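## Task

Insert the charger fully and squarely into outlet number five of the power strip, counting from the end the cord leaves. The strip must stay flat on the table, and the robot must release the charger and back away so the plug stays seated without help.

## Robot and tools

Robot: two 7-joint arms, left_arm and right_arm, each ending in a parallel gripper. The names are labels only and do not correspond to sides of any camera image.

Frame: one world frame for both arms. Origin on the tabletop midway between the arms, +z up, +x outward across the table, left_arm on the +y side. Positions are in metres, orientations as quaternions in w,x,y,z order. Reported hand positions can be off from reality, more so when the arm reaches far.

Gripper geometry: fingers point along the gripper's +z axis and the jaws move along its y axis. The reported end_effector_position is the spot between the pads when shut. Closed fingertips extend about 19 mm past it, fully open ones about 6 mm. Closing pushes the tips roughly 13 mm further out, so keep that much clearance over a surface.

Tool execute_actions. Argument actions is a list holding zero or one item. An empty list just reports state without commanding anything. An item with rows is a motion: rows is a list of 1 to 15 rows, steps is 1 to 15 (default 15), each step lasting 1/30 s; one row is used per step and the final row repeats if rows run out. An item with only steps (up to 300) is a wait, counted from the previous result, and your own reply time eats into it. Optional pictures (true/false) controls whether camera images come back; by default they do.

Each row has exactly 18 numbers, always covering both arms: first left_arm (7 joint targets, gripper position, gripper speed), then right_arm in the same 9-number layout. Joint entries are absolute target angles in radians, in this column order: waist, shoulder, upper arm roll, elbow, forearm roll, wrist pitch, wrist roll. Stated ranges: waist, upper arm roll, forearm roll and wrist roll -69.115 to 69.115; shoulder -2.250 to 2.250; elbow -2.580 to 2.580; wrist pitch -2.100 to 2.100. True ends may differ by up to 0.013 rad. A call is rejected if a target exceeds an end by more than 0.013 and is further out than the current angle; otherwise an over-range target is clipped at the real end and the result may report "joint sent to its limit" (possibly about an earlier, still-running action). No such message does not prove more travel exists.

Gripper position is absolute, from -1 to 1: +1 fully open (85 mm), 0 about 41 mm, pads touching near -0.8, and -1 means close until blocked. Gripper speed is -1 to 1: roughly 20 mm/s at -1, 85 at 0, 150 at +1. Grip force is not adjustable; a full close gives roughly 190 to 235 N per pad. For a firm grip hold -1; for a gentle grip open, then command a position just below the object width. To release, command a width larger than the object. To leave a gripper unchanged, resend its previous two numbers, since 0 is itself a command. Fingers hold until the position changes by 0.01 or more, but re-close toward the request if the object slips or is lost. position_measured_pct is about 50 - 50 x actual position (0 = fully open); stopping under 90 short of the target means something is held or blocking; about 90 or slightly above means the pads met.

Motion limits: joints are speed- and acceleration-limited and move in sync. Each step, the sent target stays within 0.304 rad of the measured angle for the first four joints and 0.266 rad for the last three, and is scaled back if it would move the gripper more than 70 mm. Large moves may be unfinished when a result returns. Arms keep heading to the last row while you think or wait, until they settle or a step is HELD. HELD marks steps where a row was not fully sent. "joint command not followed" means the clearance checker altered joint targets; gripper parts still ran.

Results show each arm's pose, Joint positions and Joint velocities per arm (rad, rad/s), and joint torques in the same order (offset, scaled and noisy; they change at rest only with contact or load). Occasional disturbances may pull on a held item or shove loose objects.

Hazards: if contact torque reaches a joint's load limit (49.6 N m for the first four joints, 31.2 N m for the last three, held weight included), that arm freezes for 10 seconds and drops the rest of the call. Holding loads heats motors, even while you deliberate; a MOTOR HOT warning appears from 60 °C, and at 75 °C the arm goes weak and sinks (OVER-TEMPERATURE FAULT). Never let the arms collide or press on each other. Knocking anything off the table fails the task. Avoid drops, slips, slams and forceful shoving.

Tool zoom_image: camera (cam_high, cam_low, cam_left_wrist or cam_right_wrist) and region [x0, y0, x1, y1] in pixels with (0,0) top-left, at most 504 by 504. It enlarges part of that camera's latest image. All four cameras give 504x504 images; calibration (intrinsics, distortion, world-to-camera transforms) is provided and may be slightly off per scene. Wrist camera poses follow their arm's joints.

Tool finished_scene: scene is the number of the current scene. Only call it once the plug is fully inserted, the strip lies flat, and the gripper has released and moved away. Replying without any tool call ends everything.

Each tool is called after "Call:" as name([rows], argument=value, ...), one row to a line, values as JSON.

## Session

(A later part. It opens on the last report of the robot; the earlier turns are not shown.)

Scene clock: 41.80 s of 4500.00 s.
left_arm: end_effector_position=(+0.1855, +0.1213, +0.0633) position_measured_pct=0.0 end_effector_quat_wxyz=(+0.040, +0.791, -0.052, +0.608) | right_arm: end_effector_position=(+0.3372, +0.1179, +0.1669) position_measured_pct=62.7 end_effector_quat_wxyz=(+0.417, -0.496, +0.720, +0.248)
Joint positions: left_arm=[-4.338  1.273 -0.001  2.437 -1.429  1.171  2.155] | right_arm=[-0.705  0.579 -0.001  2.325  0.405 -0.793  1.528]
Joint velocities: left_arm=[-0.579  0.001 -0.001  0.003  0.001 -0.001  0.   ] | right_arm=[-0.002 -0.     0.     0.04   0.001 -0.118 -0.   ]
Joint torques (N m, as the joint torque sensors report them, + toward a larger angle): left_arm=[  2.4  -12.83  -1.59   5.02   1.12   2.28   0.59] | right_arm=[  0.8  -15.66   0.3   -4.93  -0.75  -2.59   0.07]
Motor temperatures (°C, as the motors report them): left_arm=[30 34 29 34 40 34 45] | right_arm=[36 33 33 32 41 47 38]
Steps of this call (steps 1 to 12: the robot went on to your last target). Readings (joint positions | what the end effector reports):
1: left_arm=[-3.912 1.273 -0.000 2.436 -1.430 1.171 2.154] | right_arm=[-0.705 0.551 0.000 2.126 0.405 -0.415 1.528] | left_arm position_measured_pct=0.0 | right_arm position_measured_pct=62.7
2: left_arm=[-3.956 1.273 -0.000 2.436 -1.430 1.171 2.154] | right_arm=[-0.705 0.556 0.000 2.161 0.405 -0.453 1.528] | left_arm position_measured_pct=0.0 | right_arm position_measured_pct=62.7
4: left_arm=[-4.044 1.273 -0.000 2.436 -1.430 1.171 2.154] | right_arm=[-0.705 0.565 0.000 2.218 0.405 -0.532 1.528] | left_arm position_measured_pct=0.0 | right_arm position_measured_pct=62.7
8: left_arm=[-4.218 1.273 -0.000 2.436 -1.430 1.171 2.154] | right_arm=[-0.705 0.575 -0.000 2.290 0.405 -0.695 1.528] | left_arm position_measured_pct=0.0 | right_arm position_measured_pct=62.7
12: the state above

Call:
execute_actions([
  {"rows": [[-4.3839,1.2726,0,2.4367,-1.4294,1.1705,2.1545,1,0,-0.7046,0.73007,0,2.32781,0.40477,-0.79522,1.52781,-1,-0.5]], "steps": 15},
], pictures=false)

Call:
execute_actions([
  {"steps": 8},
])

Scene clock: 42.90 s of 4500.00 s.
left_arm: end_effector_position=(+0.1959, +0.1293, +0.0630) position_measured_pct=0.0 end_effector_quat_wxyz=(+0.026, +0.793, -0.034, +0.608) | right_arm: end_effector_position=(+0.3206, +0.1002, +0.0862) position_measured_pct=62.7 end_effector_quat_wxyz=(+0.352, -0.503, +0.753, +0.235)
Joint positions: left_arm=[-4.384  1.273 -0.     2.437 -1.429  1.171  2.154] | right_arm=[-0.705  0.728 -0.     2.328  0.405 -0.795  1.528]
Joint velocities: left_arm=[-0.    -0.001  0.    -0.001  0.    -0.     0.   ] | right_arm=[ 0.     0.021 -0.    -0.002 -0.001  0.    -0.001]
Joint torques (N m, as the joint torque sensors report them, + toward a larger angle): left_arm=[ -0.03 -12.96  -1.95   5.     1.04   2.47   0.4 ] | right_arm=[  0.19 -15.81  -0.43  -2.61  -0.14  -2.13  -0.01]
Motor temperatures (°C, as the motors report them): left_arm=[30 34 29 34 40 34 45] | right_arm=[36 33 33 32 41 47 38]
Steps of this call (steps 1 to 18: the robot went on to your last target; steps 19 to 33: all 15 steps of this action). Readings (joint positions | what the end effector reports):
19: left_arm=[-4.384 1.273 -0.000 2.437 -1.429 1.171 2.154] | right_arm=[-0.705 0.581 -0.000 2.328 0.405 -0.795 1.528] | left_arm position_measured_pct=0.0 | right_arm position_measured_pct=62.7
20: left_arm=[-4.384 1.273 -0.000 2.437 -1.429 1.171 2.154] | right_arm=[-0.705 0.588 -0.000 2.327 0.405 -0.796 1.528] | left_arm position_measured_pct=0.0 | right_arm position_measured_pct=62.7
22: left_arm=[-4.384 1.273 -0.000 2.437 -1.429 1.171 2.155] | right_arm=[-0.705 0.618 -0.000 2.327 0.405 -0.797 1.528] | left_arm position_measured_pct=0.0 | right_arm position_measured_pct=62.7
26: left_arm=[-4.384 1.273 -0.000 2.437 -1.429 1.171 2.154] | right_arm=[-0.705 0.705 0.000 2.328 0.405 -0.794 1.528] | left_arm position_measured_pct=0.0 | right_arm position_measured_pct=62.7
33: the state above

Scene clock: 43.17 s of 4500.00 s.
left_arm: end_effector_position=(+0.1959, +0.1293, +0.0630) position_measured_pct=0.0 end_effector_quat_wxyz=(+0.026, +0.793, -0.034, +0.608) | right_arm: end_effector_position=(+0.3203, +0.0999, +0.0851) position_measured_pct=62.7 end_effector_quat_wxyz=(+0.352, -0.503, +0.754, +0.235)
Joint positions: left_arm=[-4.384  1.273 -0.     2.437 -1.429  1.171  2.154] | right_arm=[-0.705  0.73   0.     2.328  0.405 -0.795  1.528]
Joint velocities: left_arm=[-0.     0.001  0.     0.001 -0.     0.    -0.   ] | right_arm=[ 0.     0.003  0.001 -0.     0.001 -0.001 -0.001]
Joint torques (N m, as the joint torque sensors report them, + toward a larger angle): left_arm=[ -0.12 -12.91  -2.04   5.5    1.15   2.19   0.43] | right_arm=[  0.24 -16.84  -0.19  -3.09  -0.18  -2.08   0.07]
Motor temperatures (°C, as the motors report them): left_arm=[30 34 29 34 40 34 45] | right_arm=[36 33 33 32 41 47 38]
Steps of this call (steps 1 to 8: the robot went on to your last target). Readings (joint positions | what the end effector reports):
1: left_arm=[-4.384 1.273 -0.000 2.437 -1.429 1.171 2.154] | right_arm=[-0.705 0.728 -0.000 2.328 0.405 -0.795 1.528] | left_arm position_measured_pct=0.0 | right_arm position_measured_pct=62.7
2: left_arm=[-4.384 1.273 -0.000 2.437 -1.429 1.171 2.154] | right_arm=[-0.705 0.729 0.000 2.328 0.405 -0.795 1.528] | left_arm position_measured_pct=0.0 | right_arm position_measured_pct=62.7
4: left_arm=[-4.384 1.273 -0.000 2.437 -1.429 1.171 2.154] | right_arm=[-0.705 0.729 0.000 2.328 0.405 -0.795 1.528] | left_arm position_measured_pct=0.0 | right_arm position_measured_pct=62.7
8: the state above
camera_calibration (this result's frames):
cam_left_wrist: T_world_to_cam=[[-0.12618, -0.991955, -0.0102017, 0.153074], [-0.207818, 0.0364881, -0.977487, 0.160782], [0.969995, -0.12122, -0.21075, -0.0150209], [0, 0, 0, 1]] pos_world=[0.0672986, 0.144155, 0.155558]
cam_right_wrist: T_world_to_cam=[[-0.911201, 0.409814, -0.0420124, 0.259558], [0.243313, 0.617661, 0.747859, -0.138069], [0.332433, 0.671228, -0.662527, 0.0293011], [0, 0, 0, 1]] pos_world=[0.260363, -0.0407584, 0.133574]

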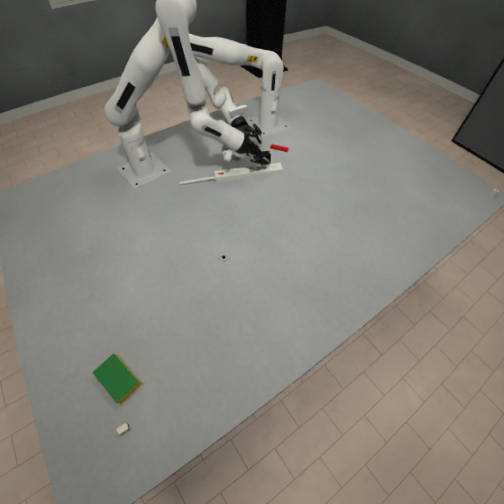

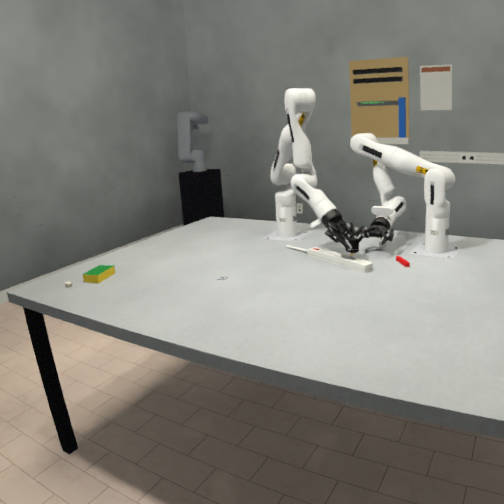

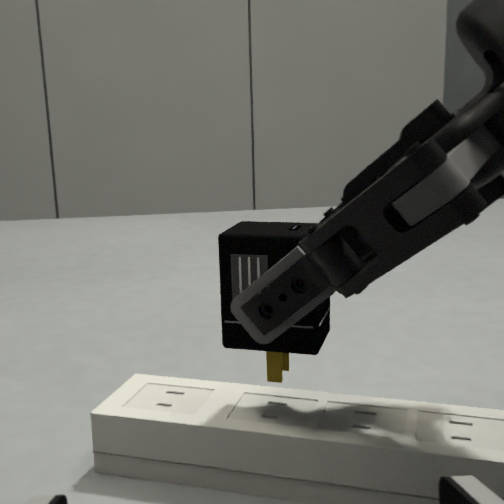

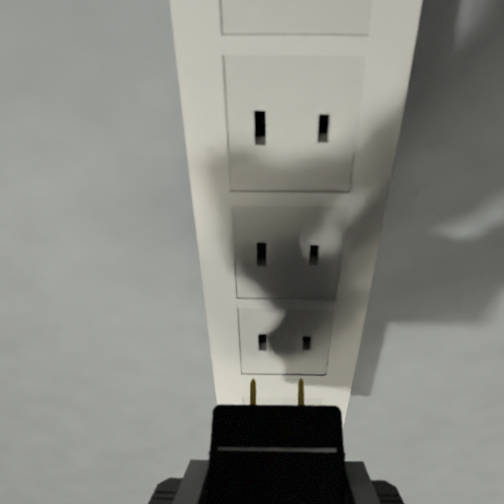

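Call:
zoom_image(camera="cam_right_wrist", region=[230, 320, 330, 420])

Call:
zoom_image(camera="cam_right_wrist", region=[240, 90, 340, 190])

Call:
zoom_image(camera="cam_left_wrist", region=[200, 210, 350, 430])

Region (230, 320, 330, 420) of cam_right_wrist's 504x504 image, scaled by 5.040.

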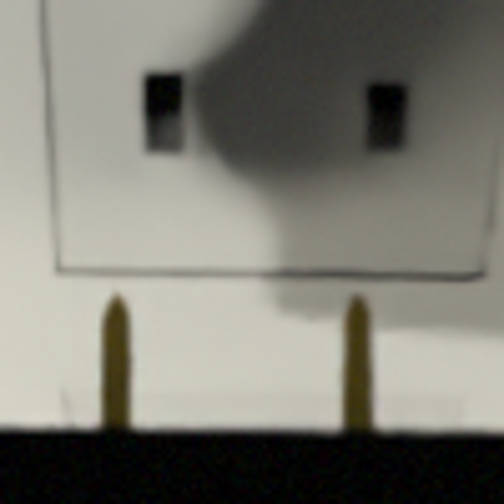

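Region (240, 90, 340, 190) of cam_right_wrist's 504x504 image, scaled by 5.040.

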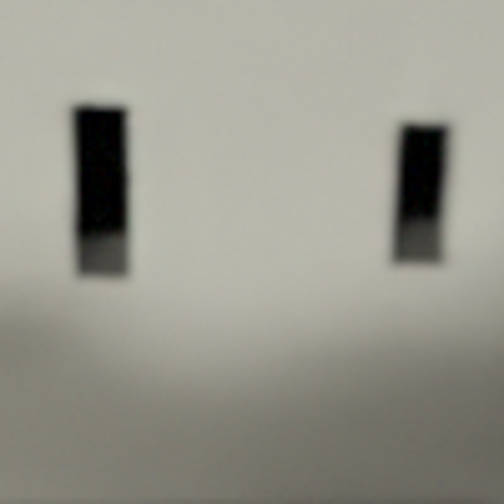

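Region (200, 210, 350, 430) of cam_left_wrist's 504x504 image, scaled by 2.291; it fills the left 344 columns of this view, and the rest is white.

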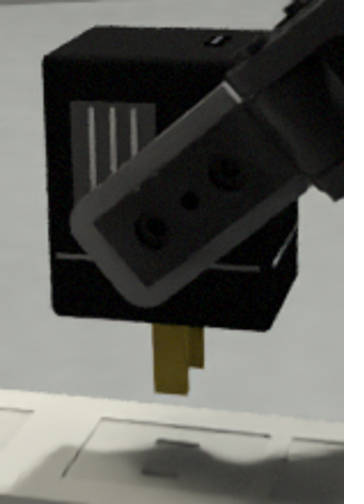

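Call:
zoom_image(camera="cam_left_wrist", region=[236, 340, 320, 424])

Region (236, 340, 320, 424) of cam_left_wrist's 504x504 image, scaled by 6.000.

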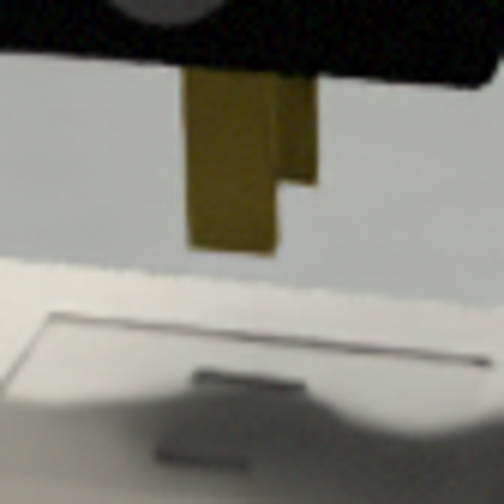

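Call:
execute_actions(actions=[])

Scene clock: 48.07 s of 4500.00 s.
left_arm: end_effector_position=(+0.1959, +0.1293, +0.0630) position_measured_pct=0.0 end_effector_quat_wxyz=(+0.026, +0.793, -0.034, +0.608) | right_arm: end_effector_position=(+0.3203, +0.0999, +0.0850) position_measured_pct=62.7 end_effector_quat_wxyz=(+0.351, -0.503, +0.754, +0.235)
Joint positions: left_arm=[-4.384  1.273 -0.     2.437 -1.429  1.171  2.154] | right_arm=[-0.705  0.73  -0.     2.328  0.405 -0.795  1.528]
Joint velocities: left_arm=[ 0.     0.001 -0.     0.001  0.     0.    -0.   ] | right_arm=[-0.     0.001 -0.001 -0.    -0.001  0.     0.   ]
Joint torques (N m, as the joint torque sensors report them, + toward a larger angle): left_arm=[  0.09 -12.63  -1.81   5.71   1.44   2.37   0.37] | right_arm=[  0.14 -16.37  -0.47  -2.93  -0.19  -2.22   0.07]
Motor temperatures (°C, as the motors report them): left_arm=[30 34 29 34 40 34 45] | right_arm=[36 33 33 32 41 47 38]
Steps of this call (steps 1 to 15: the robot went on to your last target; steps 16 to 90: nothing new was sent; then 1.90 s passed at rest). Readings (joint positions | what the end effector reports):
1: left_arm=[-4.384 1.273 -0.000 2.437 -1.429 1.171 2.154] | right_arm=[-0.705 0.730 0.000 2.328 0.405 -0.795 1.528] | left_arm position_measured_pct=0.0 | right_arm position_measured_pct=62.7
2: left_arm=[-4.384 1.273 -0.000 2.437 -1.429 1.171 2.154] | right_arm=[-0.705 0.730 0.000 2.328 0.405 -0.795 1.528] | left_arm position_measured_pct=0.0 | right_arm position_measured_pct=62.7
4: left_arm=[-4.384 1.273 -0.000 2.437 -1.429 1.171 2.154] | right_arm=[-0.705 0.730 0.000 2.328 0.405 -0.795 1.528] | left_arm position_measured_pct=0.0 | right_arm position_measured_pct=62.7
8: left_arm=[-4.384 1.273 -0.000 2.437 -1.429 1.171 2.154] | right_arm=[-0.705 0.730 -0.000 2.328 0.405 -0.795 1.528] | left_arm position_measured_pct=0.0 | right_arm position_measured_pct=62.7
90: the state above
All arms were judged still, so your last target was given up. Only a new action makes them travel on or press farther. Fingers that are still opening or closing keep moving.
camera_calibration (this result's frames):
cam_left_wrist: T_world_to_cam=[[-0.12618, -0.991955, -0.0102016, 0.153074], [-0.207818, 0.036488, -0.977487, 0.160782], [0.969995, -0.121219, -0.21075, -0.0150209], [0, 0, 0, 1]] pos_world=[0.0672986, 0.144156, 0.155558]
cam_right_wrist: T_world_to_cam=[[-0.911205, 0.409812, -0.0419454, 0.259539], [0.243415, 0.61776, 0.747745, -0.138003], [0.332347, 0.671139, -0.66266, 0.0293043], [0, 0, 0, 1]] pos_world=[0.260346, -0.0407768, 0.133496]

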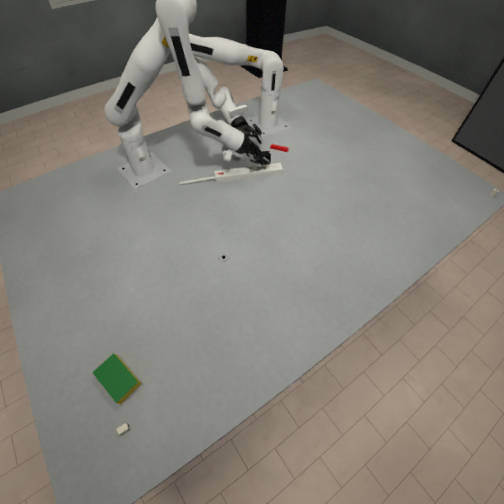

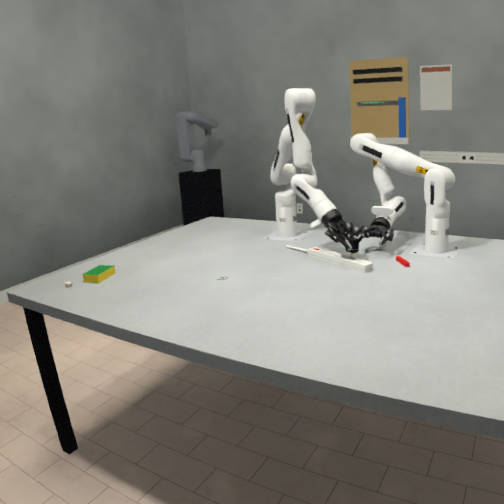

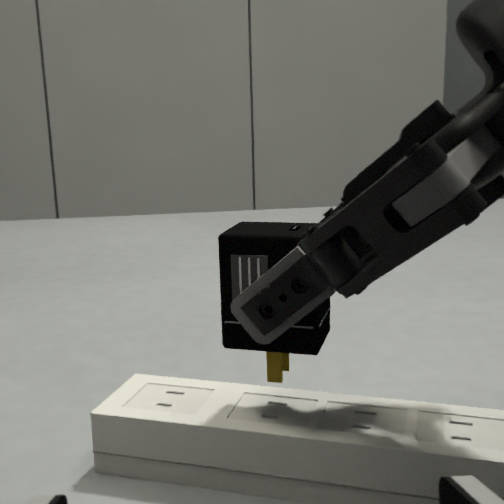

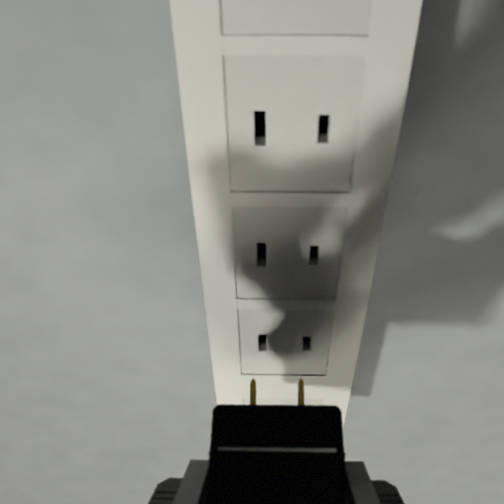

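Call:
execute_actions([
  {"rows": [[-4.3839,1.2726,0,2.4367,-1.4294,1.1705,2.1545,1,0,-0.71212,0.75952,0,2.32577,0.38668,-0.82030,1.54310,-1,-0.5]], "steps": 15},
], pictures=false)

Call:
execute_actions([
  {"steps": 8},
])

Scene clock: 51.57 s of 4500.00 s.
left_arm: end_effector_position=(+0.1959, +0.1293, +0.0630) position_measured_pct=0.0 end_effector_quat_wxyz=(+0.026, +0.793, -0.034, +0.608) | right_arm: end_effector_position=(+0.3192, +0.1020, +0.0761) position_measured_pct=62.7 end_effector_quat_wxyz=(+0.351, -0.503, +0.754, +0.235)
Joint positions: left_arm=[-4.384  1.273 -0.     2.437 -1.429  1.171  2.154] | right_arm=[-0.712  0.759 -0.     2.326  0.387 -0.82   1.543]
Joint velocities: left_arm=[-0.     0.    -0.     0.001  0.    -0.    -0.   ] | right_arm=[-0.     0.002 -0.001  0.     0.003  0.001  0.001]
Joint torques (N m, as the joint torque sensors report them, + toward a larger angle): left_arm=[  0.04 -13.2   -2.07   5.68   1.28   2.5    0.55] | right_arm=[  0.27 -16.41  -0.45  -2.86  -0.21  -2.23  -0.01]
Motor temperatures (°C, as the motors report them): left_arm=[30 34 29 34 40 34 45] | right_arm=[36 33 33 32 41 47 38]
Steps of this call (steps 1 to 90: nothing new was sent; steps 91 to 105: all 15 steps of this action). Readings (joint positions | what the end effector reports):
91: left_arm=[-4.384 1.273 -0.000 2.437 -1.429 1.171 2.154] | right_arm=[-0.705 0.732 0.000 2.328 0.404 -0.796 1.528] | left_arm position_measured_pct=0.0 | right_arm position_measured_pct=62.7
92: left_arm=[-4.384 1.273 -0.000 2.437 -1.429 1.171 2.154] | right_arm=[-0.707 0.739 0.000 2.327 0.401 -0.801 1.531] | left_arm position_measured_pct=0.0 | right_arm position_measured_pct=62.7
94: left_arm=[-4.384 1.273 -0.000 2.437 -1.429 1.171 2.154] | right_arm=[-0.711 0.757 -0.000 2.326 0.390 -0.815 1.540] | left_arm position_measured_pct=0.0 | right_arm position_measured_pct=62.7
98: left_arm=[-4.384 1.273 -0.000 2.437 -1.429 1.171 2.154] | right_arm=[-0.712 0.758 -0.000 2.326 0.387 -0.820 1.543] | left_arm position_measured_pct=0.0 | right_arm position_measured_pct=62.7
105: the state above

Scene clock: 51.83 s of 4500.00 s.
left_arm: end_effector_position=(+0.1959, +0.1293, +0.0630) position_measured_pct=0.0 end_effector_quat_wxyz=(+0.026, +0.793, -0.034, +0.608) | right_arm: end_effector_position=(+0.3191, +0.1020, +0.0760) position_measured_pct=62.7 end_effector_quat_wxyz=(+0.351, -0.503, +0.754, +0.235)
Joint positions: left_arm=[-4.384  1.273 -0.     2.437 -1.429  1.171  2.154] | right_arm=[-0.712  0.76  -0.     2.326  0.387 -0.82   1.543]
Joint velocities: left_arm=[ 0.     0.001 -0.     0.    -0.     0.     0.   ] | right_arm=[-0.     0.    -0.    -0.     0.    -0.001  0.001]
Joint torques (N m, as the joint torque sensors report them, + toward a larger angle): left_arm=[  0.21 -12.72  -1.91   5.41   1.28   2.45   0.35] | right_arm=[  0.27 -16.4   -0.32  -2.8   -0.09  -2.21   0.06]
Motor temperatures (°C, as the motors report them): left_arm=[30 34 29 34 40 34 45] | right_arm=[36 33 33 32 41 47 38]
Steps of this call (steps 1 to 8: the robot went on to your last target). Readings (joint positions | what the end effector reports):
1: left_arm=[-4.384 1.273 -0.000 2.437 -1.429 1.171 2.154] | right_arm=[-0.712 0.759 -0.000 2.326 0.387 -0.820 1.543] | left_arm position_measured_pct=0.0 | right_arm position_measured_pct=62.7
2: left_arm=[-4.384 1.273 -0.000 2.437 -1.429 1.171 2.154] | right_arm=[-0.712 0.759 -0.000 2.326 0.387 -0.820 1.543] | left_arm position_measured_pct=0.0 | right_arm position_measured_pct=62.7
4: left_arm=[-4.384 1.273 -0.000 2.437 -1.429 1.171 2.154] | right_arm=[-0.712 0.759 -0.000 2.326 0.387 -0.820 1.543] | left_arm position_measured_pct=0.0 | right_arm position_measured_pct=62.7
8: the state above
camera_calibration (this result's frames):
cam_left_wrist: T_world_to_cam=[[-0.12618, -0.991955, -0.0102016, 0.153074], [-0.207818, 0.036488, -0.977487, 0.160782], [0.969995, -0.121219, -0.21075, -0.0150209], [0, 0, 0, 1]] pos_world=[0.0672986, 0.144156, 0.155558]
cam_right_wrist: T_world_to_cam=[[-0.911195, 0.409833, -0.0419493, 0.257225], [0.243425, 0.617752, 0.747748, -0.132286], [0.332366, 0.671133, -0.662656, 0.0223174], [0, 0, 0, 1]] pos_world=[0.259166, -0.0386773, 0.124496]

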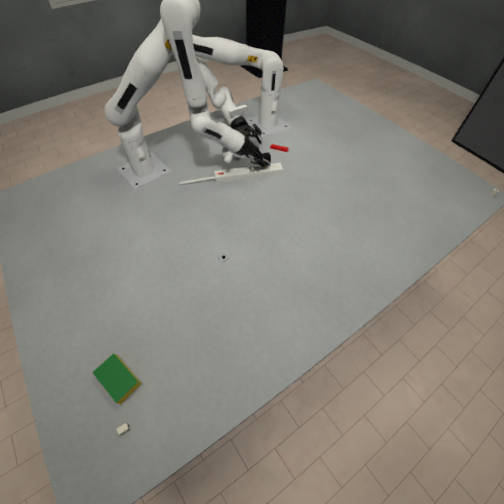

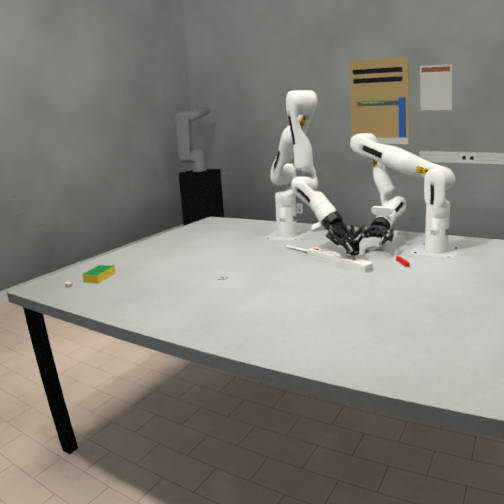

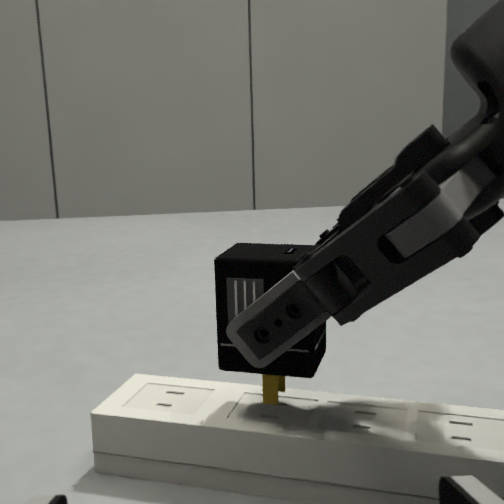

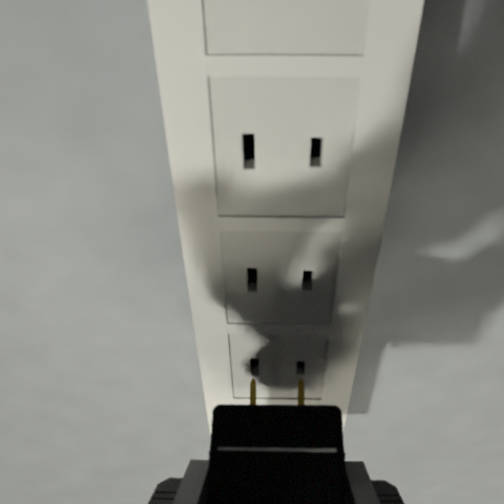

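Call:
zoom_image(camera="cam_right_wrist", region=[236, 340, 320, 424])

Call:
zoom_image(camera="cam_left_wrist", region=[236, 360, 308, 432])

Region (236, 340, 320, 424) of cam_right_wrist's 504x504 image, scaled by 6.000.

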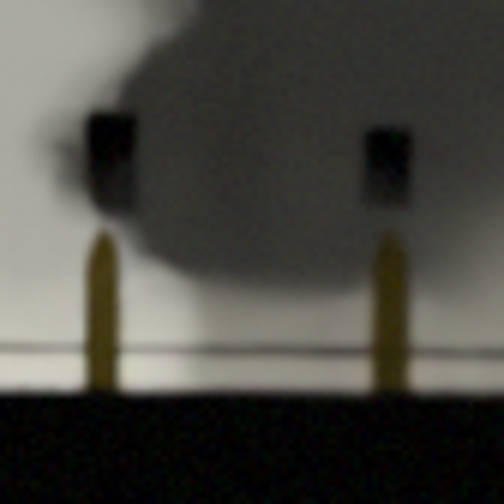

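Region (236, 360, 308, 432) of cam_left_wrist's 504x504 image, scaled by 7.000.

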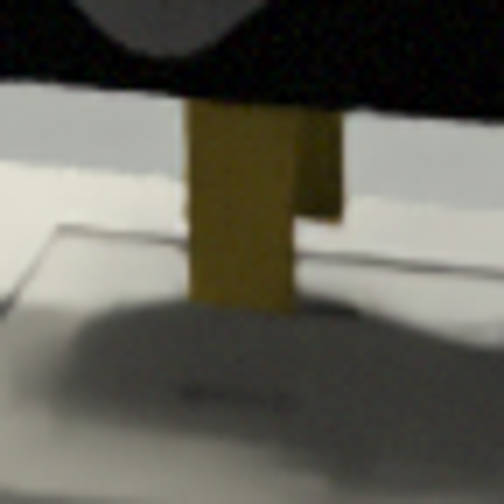

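Call:
zoom_image(camera="cam_left_wrist", region=[252, 392, 294, 424])

Region (252, 392, 294, 424) of cam_left_wrist's 504x504 image, scaled by 12.000; it fills the top 384 rows of this view, and the rest is white.

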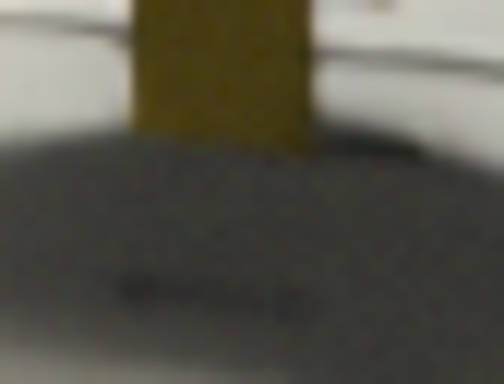

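Call:
execute_actions([
  {"rows": [
[-4.3839,1.2726,0,2.4367,-1.4294,1.1705,2.1545,1,0,-0.71272,0.75979,0,2.32519,0.38616,-0.82004,1.54300,-1,-0.5],
[-4.3839,1.2726,0,2.4367,-1.4294,1.1705,2.1545,1,0,-0.71272,0.76141,0,2.32512,0.38564,-0.82147,1.54377,-1,-0.5],
[-4.3839,1.2726,0,2.4367,-1.4294,1.1705,2.1545,1,0,-0.71272,0.76302,0,2.32505,0.38512,-0.82291,1.54455,-1,-0.5],
[-4.3839,1.2726,0,2.4367,-1.4294,1.1705,2.1545,1,0,-0.71272,0.76464,0,2.32497,0.38460,-0.82434,1.54532,-1,-0.5],
[-4.3839,1.2726,0,2.4367,-1.4294,1.1705,2.1545,1,0,-0.71272,0.76626,0,2.32490,0.38408,-0.82577,1.54610,-1,-0.5],
[-4.3839,1.2726,0,2.4367,-1.4294,1.1705,2.1545,1,0,-0.71272,0.76787,0,2.32483,0.38356,-0.82720,1.54687,-1,-0.5],
[-4.3839,1.2726,0,2.4367,-1.4294,1.1705,2.1545,1,0,-0.71272,0.76949,0,2.32476,0.38304,-0.82864,1.54765,-1,-0.5],
[-4.3839,1.2726,0,2.4367,-1.4294,1.1705,2.1545,1,0,-0.71272,0.77111,0,2.32469,0.38252,-0.83007,1.54842,-1,-0.5],
[-4.3839,1.2726,0,2.4367,-1.4294,1.1705,2.1545,1,0,-0.71272,0.77272,0,2.32461,0.38200,-0.83150,1.54920,-1,-0.5],
[-4.3839,1.2726,0,2.4367,-1.4294,1.1705,2.1545,1,0,-0.71272,0.77434,0,2.32454,0.38148,-0.83293,1.54997,-1,-0.5],
[-4.3839,1.2726,0,2.4367,-1.4294,1.1705,2.1545,1,0,-0.71272,0.77596,0,2.32447,0.38096,-0.83437,1.55075,-1,-0.5],
[-4.3839,1.2726,0,2.4367,-1.4294,1.1705,2.1545,1,0,-0.71272,0.77757,0,2.32440,0.38043,-0.83580,1.55152,-1,-0.5],
[-4.3839,1.2726,0,2.4367,-1.4294,1.1705,2.1545,1,0,-0.71272,0.77919,0,2.32433,0.37991,-0.83723,1.55229,-1,-0.5],
[-4.3839,1.2726,0,2.4367,-1.4294,1.1705,2.1545,1,0,-0.71272,0.78080,0,2.32425,0.37939,-0.83866,1.55307,-1,-0.5],
[-4.3839,1.2726,0,2.4367,-1.4294,1.1705,2.1545,1,0,-0.71272,0.78242,0,2.32418,0.37887,-0.84010,1.55384,-1,-0.5]
], "steps": 15},
], pictures=false)

Call:
execute_actions([
  {"steps": 8},
])

Scene clock: 58.80 s of 4500.00 s.
left_arm: end_effector_position=(+0.1959, +0.1293, +0.0630) position_measured_pct=0.0 end_effector_quat_wxyz=(+0.026, +0.793, -0.034, +0.608) | right_arm: end_effector_position=(+0.3191, +0.1023, +0.0696) position_measured_pct=62.7 end_effector_quat_wxyz=(+0.351, -0.503, +0.754, +0.235)
Joint positions: left_arm=[-4.384  1.273 -0.     2.437 -1.429  1.171  2.154] | right_arm=[-0.713  0.78  -0.     2.324  0.379 -0.838  1.553]
Joint velocities: left_arm=[-0.  0.  0. -0. -0.  0.  0.] | right_arm=[-0.     0.048  0.001 -0.002 -0.017 -0.043  0.023]
Joint torques (N m, as the joint torque sensors report them, + toward a larger angle): left_arm=[  0.47 -13.02  -2.23   5.38   1.04   2.3    0.58] | right_arm=[  0.14 -16.92  -0.51  -2.79  -0.21  -2.24   0.28]
Motor temperatures (°C, as the motors report them): left_arm=[30 34 29 34 40 34 45] | right_arm=[36 33 33 32 41 47 38]
Steps of this call (steps 1 to 15: the robot went on to your last target; steps 16 to 90: nothing new was sent; then 3.47 s passed at rest; steps 91 to 105: all 15 steps of this action). Readings (joint positions | what the end effector reports):
91: left_arm=[-4.384 1.273 -0.000 2.437 -1.429 1.171 2.154] | right_arm=[-0.712 0.760 0.000 2.326 0.387 -0.820 1.543] | left_arm position_measured_pct=0.0 | right_arm position_measured_pct=62.7
92: left_arm=[-4.384 1.273 -0.000 2.437 -1.429 1.171 2.154] | right_arm=[-0.713 0.760 0.000 2.325 0.386 -0.821 1.543] | left_arm position_measured_pct=0.0 | right_arm position_measured_pct=62.7
94: left_arm=[-4.384 1.273 -0.000 2.437 -1.429 1.171 2.154] | right_arm=[-0.713 0.763 -0.000 2.325 0.385 -0.823 1.544] | left_arm position_measured_pct=0.0 | right_arm position_measured_pct=62.7
98: left_arm=[-4.384 1.273 -0.000 2.437 -1.429 1.171 2.154] | right_arm=[-0.713 0.769 0.000 2.325 0.383 -0.828 1.547] | left_arm position_measured_pct=0.0 | right_arm position_measured_pct=62.7
105: the state above

Scene clock: 59.07 s of 4500.00 s.
left_arm: end_effector_position=(+0.1959, +0.1293, +0.0630) position_measured_pct=0.0 end_effector_quat_wxyz=(+0.026, +0.793, -0.034, +0.608) | right_arm: end_effector_position=(+0.3192, +0.1023, +0.0690) position_measured_pct=62.7 end_effector_quat_wxyz=(+0.351, -0.503, +0.754, +0.235)
Joint positions: left_arm=[-4.384  1.273 -0.     2.437 -1.429  1.171  2.154] | right_arm=[-0.713  0.782 -0.     2.324  0.379 -0.84   1.554]
Joint velocities: left_arm=[ 0.     0.002 -0.    -0.003  0.     0.    -0.   ] | right_arm=[ 0.     0.001 -0.001  0.     0.001 -0.    -0.003]
Joint torques (N m, as the joint torque sensors report them, + toward a larger angle): left_arm=[  0.59 -13.03  -2.22   6.03   1.11   2.4    0.28] | right_arm=[  0.28 -16.63  -0.33  -2.46  -0.06  -2.12   0.02]
Motor temperatures (°C, as the motors report them): left_arm=[30 34 29 34 40 34 45] | right_arm=[36 33 33 32 41 47 38]
Steps of this call (steps 1 to 8: the robot went on to your last target). Readings (joint positions | what the end effector reports):
1: left_arm=[-4.384 1.273 -0.000 2.437 -1.429 1.171 2.154] | right_arm=[-0.713 0.782 0.000 2.324 0.379 -0.839 1.554] | left_arm position_measured_pct=0.0 | right_arm position_measured_pct=62.7
2: left_arm=[-4.384 1.273 -0.000 2.437 -1.429 1.171 2.154] | right_arm=[-0.713 0.782 0.000 2.324 0.379 -0.840 1.554] | left_arm position_measured_pct=0.0 | right_arm position_measured_pct=62.7
4: left_arm=[-4.384 1.273 -0.000 2.437 -1.429 1.171 2.154] | right_arm=[-0.713 0.782 0.000 2.324 0.379 -0.840 1.554] | left_arm position_measured_pct=0.0 | right_arm position_measured_pct=62.7
8: the state above
camera_calibration (this result's frames):
cam_left_wrist: T_world_to_cam=[[-0.12618, -0.991955, -0.0102017, 0.153074], [-0.207818, 0.0364881, -0.977487, 0.160782], [0.969995, -0.121219, -0.21075, -0.0150209], [0, 0, 0, 1]] pos_world=[0.0672986, 0.144156, 0.155558]
cam_right_wrist: T_world_to_cam=[[-0.911211, 0.409799, -0.0419367, 0.256831], [0.243356, 0.617648, 0.747856, -0.127281], [0.332373, 0.671249, -0.662535, 0.0174639], [0, 0, 0, 1]] pos_world=[0.259198, -0.0383566, 0.117529]

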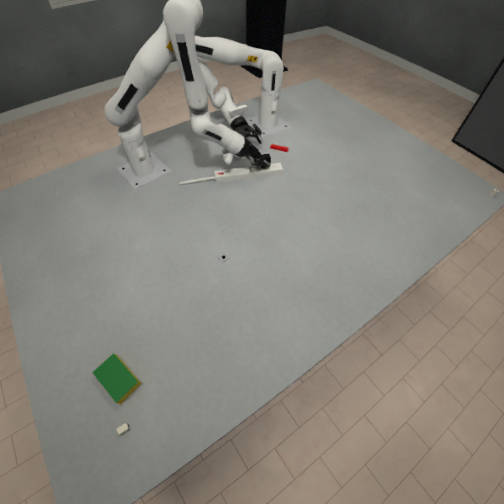

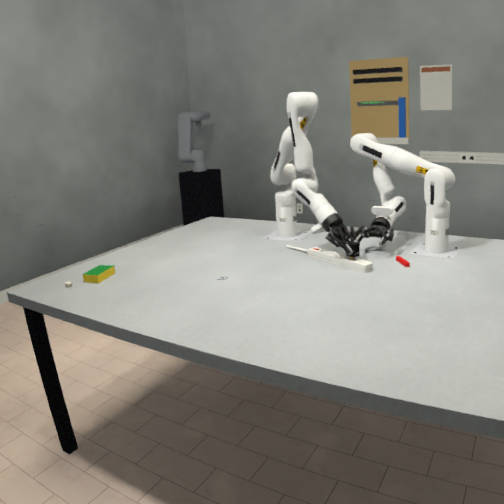

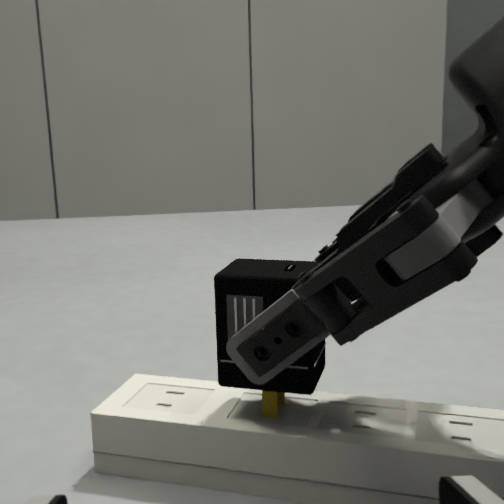

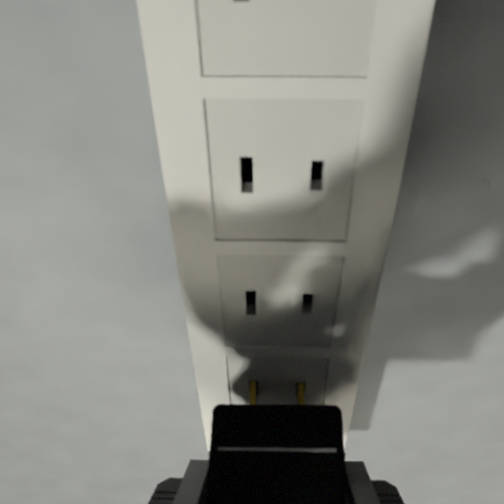

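Call:
execute_actions([
  {"rows": [
[-4.3839,1.2726,0,2.4367,-1.4294,1.1705,2.1545,1,0,-0.71272,0.78436,0,2.32410,0.37825,-0.84181,1.55477,-1,-0.5],
[-4.3839,1.2726,0,2.4367,-1.4294,1.1705,2.1545,1,0,-0.71272,0.78630,0,2.32401,0.37762,-0.84353,1.55570,-1,-0.5],
[-4.3839,1.2726,0,2.4367,-1.4294,1.1705,2.1545,1,0,-0.71272,0.78824,0,2.32392,0.37700,-0.84525,1.55663,-1,-0.5],
[-4.3839,1.2726,0,2.4367,-1.4294,1.1705,2.1545,1,0,-0.71272,0.79018,0,2.32384,0.37637,-0.84697,1.55756,-1,-0.5],
[-4.3839,1.2726,0,2.4367,-1.4294,1.1705,2.1545,1,0,-0.71272,0.79212,0,2.32375,0.37575,-0.84869,1.55849,-1,-0.5],
[-4.3839,1.2726,0,2.4367,-1.4294,1.1705,2.1545,1,0,-0.71272,0.79407,0,2.32360,0.37519,-0.85037,1.55935,-1,-0.5],
[-4.3839,1.2726,0,2.4367,-1.4294,1.1705,2.1545,1,0,-0.71272,0.79602,0,2.32346,0.37463,-0.85205,1.56021,-1,-0.5],
[-4.3839,1.2726,0,2.4367,-1.4294,1.1705,2.1545,1,0,-0.71272,0.79798,0,2.32331,0.37407,-0.85374,1.56107,-1,-0.5],
[-4.3839,1.2726,0,2.4367,-1.4294,1.1705,2.1545,1,0,-0.71272,0.79993,0,2.32316,0.37351,-0.85542,1.56194,-1,-0.5],
[-4.3839,1.2726,0,2.4367,-1.4294,1.1705,2.1545,1,0,-0.71272,0.80188,0,2.32302,0.37295,-0.85710,1.56280,-1,-0.5],
[-4.3839,1.2726,0,2.4367,-1.4294,1.1705,2.1545,1,0,-0.71272,0.80383,0,2.32287,0.37239,-0.85878,1.56366,-1,-0.5],
[-4.3839,1.2726,0,2.4367,-1.4294,1.1705,2.1545,1,0,-0.71272,0.80578,0,2.32272,0.37183,-0.86046,1.56452,-1,-0.5],
[-4.3839,1.2726,0,2.4367,-1.4294,1.1705,2.1545,1,0,-0.71272,0.80773,0,2.32257,0.37127,-0.86214,1.56538,-1,-0.5],
[-4.3839,1.2726,0,2.4367,-1.4294,1.1705,2.1545,1,0,-0.71272,0.80969,0,2.32243,0.37071,-0.86383,1.56624,-1,-0.5],
[-4.3839,1.2726,0,2.4367,-1.4294,1.1705,2.1545,1,0,-0.71272,0.81164,0,2.32228,0.37015,-0.86551,1.56711,-1,-0.5]
], "steps": 15},
], pictures=false)

Call:
execute_actions([
  {"rows": [
[-4.3839,1.2726,0,2.4367,-1.4294,1.1705,2.1545,1,0,-0.71272,0.81327,0,2.32216,0.36968,-0.86691,1.56782,-1,-0.5],
[-4.3839,1.2726,0,2.4367,-1.4294,1.1705,2.1545,1,0,-0.71272,0.81489,0,2.32204,0.36921,-0.86831,1.56854,-1,-0.5],
[-4.3839,1.2726,0,2.4367,-1.4294,1.1705,2.1545,1,0,-0.71272,0.81652,0,2.32191,0.36875,-0.86971,1.56926,-1,-0.5],
[-4.3839,1.2726,0,2.4367,-1.4294,1.1705,2.1545,1,0,-0.71272,0.81814,0,2.32179,0.36828,-0.87111,1.56998,-1,-0.5],
[-4.3839,1.2726,0,2.4367,-1.4294,1.1705,2.1545,1,0,-0.71272,0.81977,0,2.32167,0.36781,-0.87252,1.57070,-1,-0.5],
[-4.3839,1.2726,0,2.4367,-1.4294,1.1705,2.1545,1,0,-0.71272,0.82140,0,2.32155,0.36734,-0.87392,1.57141,-1,-0.5],
[-4.3839,1.2726,0,2.4367,-1.4294,1.1705,2.1545,1,0,-0.71272,0.82302,0,2.32142,0.36688,-0.87532,1.57213,-1,-0.5],
[-4.3839,1.2726,0,2.4367,-1.4294,1.1705,2.1545,1,0,-0.71272,0.82465,0,2.32130,0.36641,-0.87672,1.57285,-1,-0.5]
], "steps": 15},
])

Scene clock: 62.77 s of 4500.00 s.
left_arm: end_effector_position=(+0.1959, +0.1293, +0.0630) position_measured_pct=0.0 end_effector_quat_wxyz=(+0.026, +0.793, -0.034, +0.608) | right_arm: end_effector_position=(+0.3192, +0.1024, +0.0608) position_measured_pct=62.7 end_effector_quat_wxyz=(+0.352, -0.503, +0.754, +0.235)
Joint positions: left_arm=[-4.384  1.273 -0.     2.437 -1.429  1.171  2.154] | right_arm=[-0.713  0.809 -0.     2.322  0.371 -0.864  1.566]
Joint velocities: left_arm=[-0.     0.001  0.    -0.001 -0.     0.    -0.   ] | right_arm=[ 0.001  0.047 -0.004 -0.004 -0.015 -0.065  0.025]
Joint torques (N m, as the joint torque sensors report them, + toward a larger angle): left_arm=[  0.02 -12.66  -1.58   5.45   1.24   2.34   0.42] | right_arm=[  0.1  -16.54  -0.54  -2.51  -0.17  -2.13  -0.11]
Motor temperatures (°C, as the motors report them): left_arm=[30 34 29 34 40 34 45] | right_arm=[36 34 33 32 41 47 38]
Steps of this call (steps 1 to 15: the robot went on to your last target; steps 16 to 90: nothing new was sent; then 0.20 s passed at rest; steps 91 to 105: all 15 steps of this action). Readings (joint positions | what the end effector reports):
91: left_arm=[-4.384 1.273 -0.000 2.437 -1.429 1.171 2.154] | right_arm=[-0.713 0.783 -0.000 2.324 0.379 -0.841 1.554] | left_arm position_measured_pct=0.0 | right_arm position_measured_pct=62.7
92: left_arm=[-4.384 1.273 -0.000 2.437 -1.429 1.171 2.154] | right_arm=[-0.713 0.785 -0.000 2.324 0.378 -0.842 1.555] | left_arm position_measured_pct=0.0 | right_arm position_measured_pct=62.7
94: left_arm=[-4.384 1.273 -0.000 2.437 -1.429 1.171 2.154] | right_arm=[-0.713 0.788 -0.000 2.324 0.377 -0.845 1.556] | left_arm position_measured_pct=0.0 | right_arm position_measured_pct=62.7
98: left_arm=[-4.384 1.273 -0.000 2.437 -1.429 1.171 2.154] | right_arm=[-0.713 0.796 0.000 2.323 0.375 -0.852 1.560] | left_arm position_measured_pct=0.0 | right_arm position_measured_pct=62.7
105: the state above

Scene clock: 63.27 s of 4500.00 s.
left_arm: end_effector_position=(+0.1959, +0.1293, +0.0630) position_measured_pct=0.0 end_effector_quat_wxyz=(+0.026, +0.793, -0.034, +0.608) | right_arm: end_effector_position=(+0.3203, +0.1042, +0.0600) position_measured_pct=62.7 end_effector_quat_wxyz=(+0.355, -0.503, +0.752, +0.237)
Joint positions: left_arm=[-4.384  1.273 -0.     2.437 -1.429  1.171  2.154] | right_arm=[-0.713  0.819 -0.001  2.321  0.367 -0.88   1.573]
Joint velocities: left_arm=[ 0.     0.    -0.     0.001  0.    -0.     0.   ] | right_arm=[ 0.     0.001 -0.004  0.    -0.    -0.001 -0.001]
Joint torques (N m, as the joint torque sensors report them, + toward a larger angle): left_arm=[ -0.06 -12.87  -1.81   5.6    1.41   2.48   0.26] | right_arm=[  0.16 -12.47  -0.15  -1.62  -0.19  -0.33  -0.03]
Motor temperatures (°C, as the motors report them): left_arm=[30 34 29 34 40 34 45] | right_arm=[36 34 33 32 41 47 38]
Steps of this call (steps 1 to 15: all 15 steps of this action). Readings (joint positions | what the end effector reports):
1: left_arm=[-4.384 1.273 -0.000 2.437 -1.429 1.171 2.154] | right_arm=[-0.713 0.811 -0.000 2.322 0.370 -0.866 1.567] | left_arm position_measured_pct=0.0 | right_arm position_measured_pct=62.7
2: left_arm=[-4.384 1.273 -0.000 2.437 -1.429 1.171 2.154] | right_arm=[-0.713 0.812 -0.000 2.322 0.370 -0.868 1.568] | left_arm position_measured_pct=0.0 | right_arm position_measured_pct=62.7
4: left_arm=[-4.384 1.273 -0.000 2.437 -1.429 1.171 2.154] | right_arm=[-0.713 0.814 -0.000 2.322 0.369 -0.872 1.569] | left_arm position_measured_pct=0.0 | right_arm position_measured_pct=62.7
8: left_arm=[-4.384 1.273 -0.000 2.437 -1.429 1.171 2.154] | right_arm=[-0.713 0.818 -0.000 2.321 0.367 -0.879 1.572] | left_arm position_measured_pct=0.0 | right_arm position_measured_pct=62.7
15: the state above
camera_calibration (this result's frames):
cam_left_wrist: T_world_to_cam=[[-0.12618, -0.991955, -0.0102017, 0.153074], [-0.207818, 0.036488, -0.977487, 0.160782], [0.969995, -0.121219, -0.21075, -0.0150209], [0, 0, 0, 1]] pos_world=[0.0672986, 0.144156, 0.155558]
cam_right_wrist: T_world_to_cam=[[-0.911124, 0.409839, -0.0434249, 0.256757], [0.239228, 0.611727, 0.754029, -0.120357], [0.335595, 0.676626, -0.655404, 0.00778989], [0, 0, 0, 1]] pos_world=[0.260116, -0.0368746, 0.107008]

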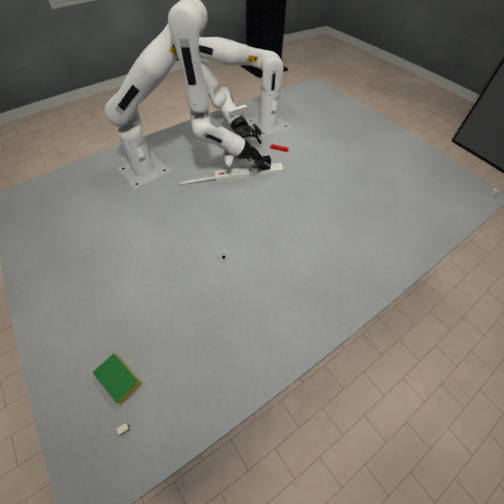

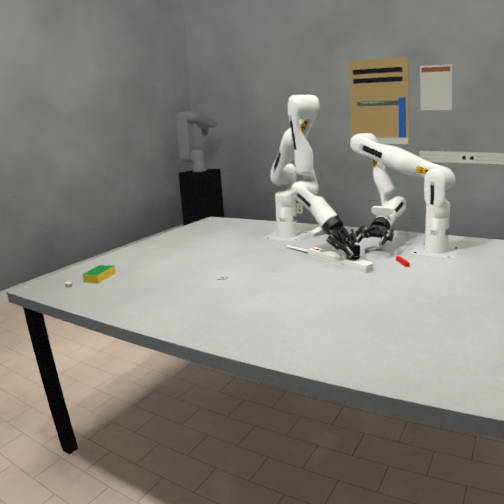

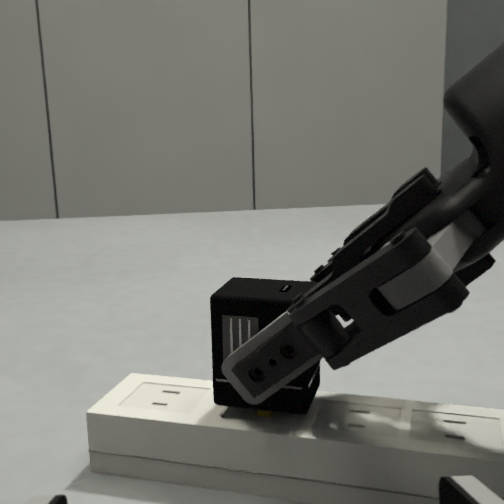

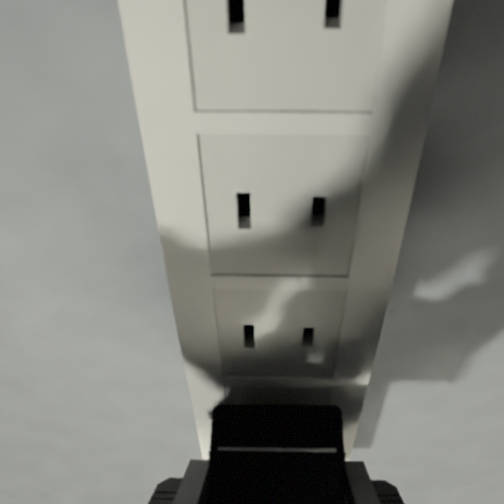

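Call:
execute_actions([
  {"rows": [
[-4.3839,1.2726,0,2.4367,-1.4294,1.1705,2.1545,1,0,-0.71285,0.82578,0.00008,2.32096,0.36638,-0.87587,1.57269,-1,-0.5],
[-4.3839,1.2726,0,2.4367,-1.4294,1.1705,2.1545,1,0,-0.71298,0.82691,0.00017,2.32061,0.36635,-0.87502,1.57254,-1,-0.5],
[-4.3839,1.2726,0,2.4367,-1.4294,1.1705,2.1545,1,0,-0.71311,0.82803,0.00025,2.32027,0.36632,-0.87416,1.57238,-1,-0.5],
[-4.3839,1.2726,0,2.4367,-1.4294,1.1705,2.1545,1,0,-0.71324,0.82916,0.00033,2.31993,0.36629,-0.87331,1.57223,-1,-0.5],
[-4.3839,1.2726,0,2.4367,-1.4294,1.1705,2.1545,1,0,-0.71337,0.83029,0.00042,2.31958,0.36626,-0.87246,1.57207,-1,-0.5],
[-4.3839,1.2726,0,2.4367,-1.4294,1.1705,2.1545,1,0,-0.71350,0.83142,0.0005,2.31924,0.36623,-0.87161,1.57192,-1,-0.5],
[-4.3839,1.2726,0,2.4367,-1.4294,1.1705,2.1545,1,0,-0.71362,0.83254,0.00058,2.31890,0.36620,-0.87075,1.57176,-1,-0.5],
[-4.3839,1.2726,0,2.4367,-1.4294,1.1705,2.1545,1,0,-0.71375,0.83367,0.00067,2.31855,0.36617,-0.86990,1.57160,-1,-0.5],
[-4.3839,1.2726,0,2.4367,-1.4294,1.1705,2.1545,1,0,-0.71388,0.83480,0.00075,2.31821,0.36614,-0.86905,1.57145,-1,-0.5],
[-4.3839,1.2726,0,2.4367,-1.4294,1.1705,2.1545,1,0,-0.71401,0.83593,0.00083,2.31787,0.36611,-0.86820,1.57129,-1,-0.5],
[-4.3839,1.2726,0,2.4367,-1.4294,1.1705,2.1545,1,0,-0.71414,0.83705,0.00092,2.31752,0.36608,-0.86734,1.57114,-1,-0.5],
[-4.3839,1.2726,0,2.4367,-1.4294,1.1705,2.1545,1,0,-0.71427,0.83818,0.001,2.31718,0.36605,-0.86649,1.57098,-1,-0.5]
], "steps": 15},
], pictures=false)

Call:
execute_actions([
  {"steps": 6},
])

Scene clock: 70.80 s of 4500.00 s.
left_arm: end_effector_position=(+0.1959, +0.1293, +0.0630) position_measured_pct=0.0 end_effector_quat_wxyz=(+0.026, +0.793, -0.034, +0.608) | right_arm: end_effector_position=(+0.3207, +0.1047, +0.0550) position_measured_pct=62.7 end_effector_quat_wxyz=(+0.352, -0.503, +0.753, +0.235)
Joint positions: left_arm=[-4.384  1.273 -0.     2.437 -1.429  1.171  2.154] | right_arm=[-0.714  0.829 -0.     2.313  0.366 -0.874  1.571]
Joint velocities: left_arm=[ 0.    -0.001  0.    -0.001  0.    -0.    -0.   ] | right_arm=[-0.001  0.007  0.    -0.003  0.002 -0.002 -0.001]
Joint torques (N m, as the joint torque sensors report them, + toward a larger angle): left_arm=[  0.01 -12.77  -1.82   5.07   1.39   2.73   0.38] | right_arm=[ 0.56 -9.77  0.65  1.52 -0.13  1.38  0.09]
Motor temperatures (°C, as the motors report them): left_arm=[30 34 29 34 40 34 45] | right_arm=[36 33 33 32 41 47 38]
Steps of this call (steps 1 to 15: the robot went on to your last target; steps 16 to 90: nothing new was sent; then 4.03 s passed at rest; steps 91 to 105: all 15 steps of this action). Readings (joint positions | what the end effector reports):
91: left_arm=[-4.384 1.273 -0.000 2.437 -1.429 1.171 2.154] | right_arm=[-0.713 0.820 -0.000 2.321 0.367 -0.880 1.573] | left_arm position_measured_pct=0.0 | right_arm position_measured_pct=62.7
92: left_arm=[-4.384 1.273 -0.000 2.437 -1.429 1.171 2.154] | right_arm=[-0.713 0.820 -0.000 2.320 0.367 -0.881 1.573] | left_arm position_measured_pct=0.0 | right_arm position_measured_pct=62.7
94: left_arm=[-4.384 1.273 -0.000 2.437 -1.429 1.171 2.154] | right_arm=[-0.713 0.821 -0.000 2.319 0.367 -0.880 1.572] | left_arm position_measured_pct=0.0 | right_arm position_measured_pct=62.7
98: left_arm=[-4.384 1.273 -0.000 2.437 -1.429 1.171 2.154] | right_arm=[-0.713 0.822 -0.000 2.317 0.367 -0.879 1.572] | left_arm position_measured_pct=0.0 | right_arm position_measured_pct=62.7
105: the state above

Scene clock: 71.00 s of 4500.00 s.
left_arm: end_effector_position=(+0.1959, +0.1293, +0.0630) position_measured_pct=0.0 end_effector_quat_wxyz=(+0.026, +0.793, -0.034, +0.608) | right_arm: end_effector_position=(+0.3207, +0.1047, +0.0548) position_measured_pct=62.7 end_effector_quat_wxyz=(+0.352, -0.503, +0.754, +0.235)
Joint positions: left_arm=[-4.384  1.273 -0.     2.437 -1.429  1.171  2.154] | right_arm=[-0.714  0.829  0.     2.313  0.366 -0.874  1.571]
Joint velocities: left_arm=[-0.     0.    -0.    -0.001  0.     0.     0.   ] | right_arm=[ 0.     0.001 -0.002 -0.    -0.003 -0.     0.001]
Joint torques (N m, as the joint torque sensors report them, + toward a larger angle): left_arm=[  0.18 -12.92  -2.03   5.4    1.24   2.38   0.62] | right_arm=[-0.04 -9.9   0.42  1.8  -0.07  1.31  0.06]
Motor temperatures (°C, as the motors report them): left_arm=[30 34 29 34 40 34 45] | right_arm=[36 33 33 32 41 47 38]
Steps of this call (steps 1 to 6: the robot went on to your last target). Readings (joint positions | what the end effector reports):
1: left_arm=[-4.384 1.273 -0.000 2.437 -1.429 1.171 2.154] | right_arm=[-0.714 0.829 -0.000 2.313 0.366 -0.874 1.571] | left_arm position_measured_pct=0.0 | right_arm position_measured_pct=62.7
2: left_arm=[-4.384 1.273 -0.000 2.437 -1.429 1.171 2.154] | right_arm=[-0.714 0.829 -0.000 2.313 0.366 -0.874 1.571] | left_arm position_measured_pct=0.0 | right_arm position_measured_pct=62.7
4: left_arm=[-4.384 1.273 -0.000 2.437 -1.429 1.171 2.154] | right_arm=[-0.714 0.829 -0.000 2.313 0.366 -0.874 1.571] | left_arm position_measured_pct=0.0 | right_arm position_measured_pct=62.7
6: the state above
camera_calibration (this result's frames):
cam_left_wrist: T_world_to_cam=[[-0.12618, -0.991955, -0.0102015, 0.153074], [-0.207818, 0.0364879, -0.977487, 0.160782], [0.969995, -0.121219, -0.21075, -0.015021], [0, 0, 0, 1]] pos_world=[0.0672986, 0.144156, 0.155558]
cam_right_wrist: T_world_to_cam=[[-0.911045, 0.41018, -0.0418332, 0.256591], [0.243352, 0.616846, 0.748519, -0.11844], [0.332832, 0.671754, -0.661792, 0.00566475], [0, 0, 0, 1]] pos_world=[0.260703, -0.035995, 0.103137]

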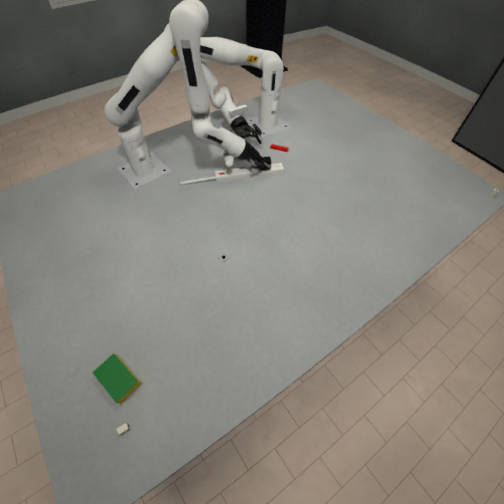

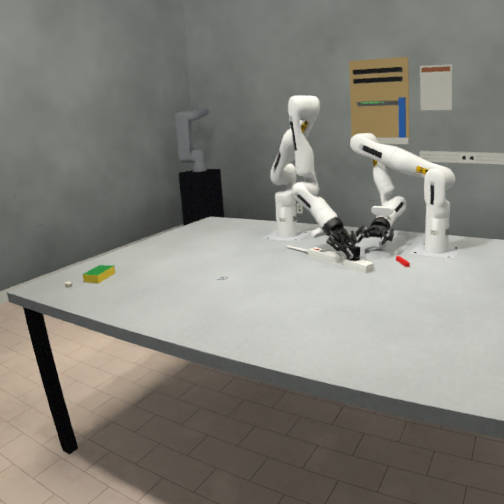

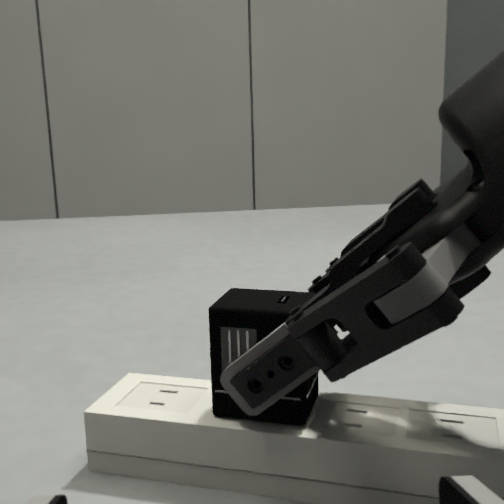

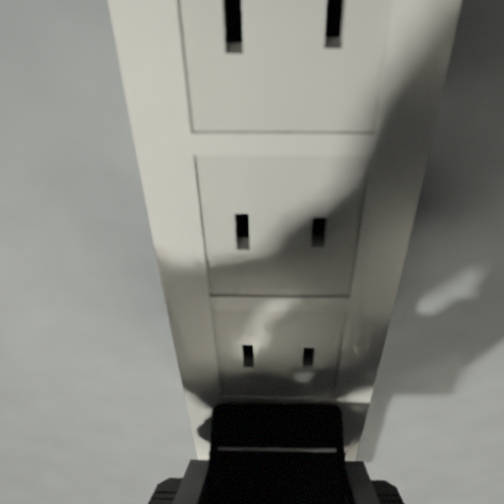

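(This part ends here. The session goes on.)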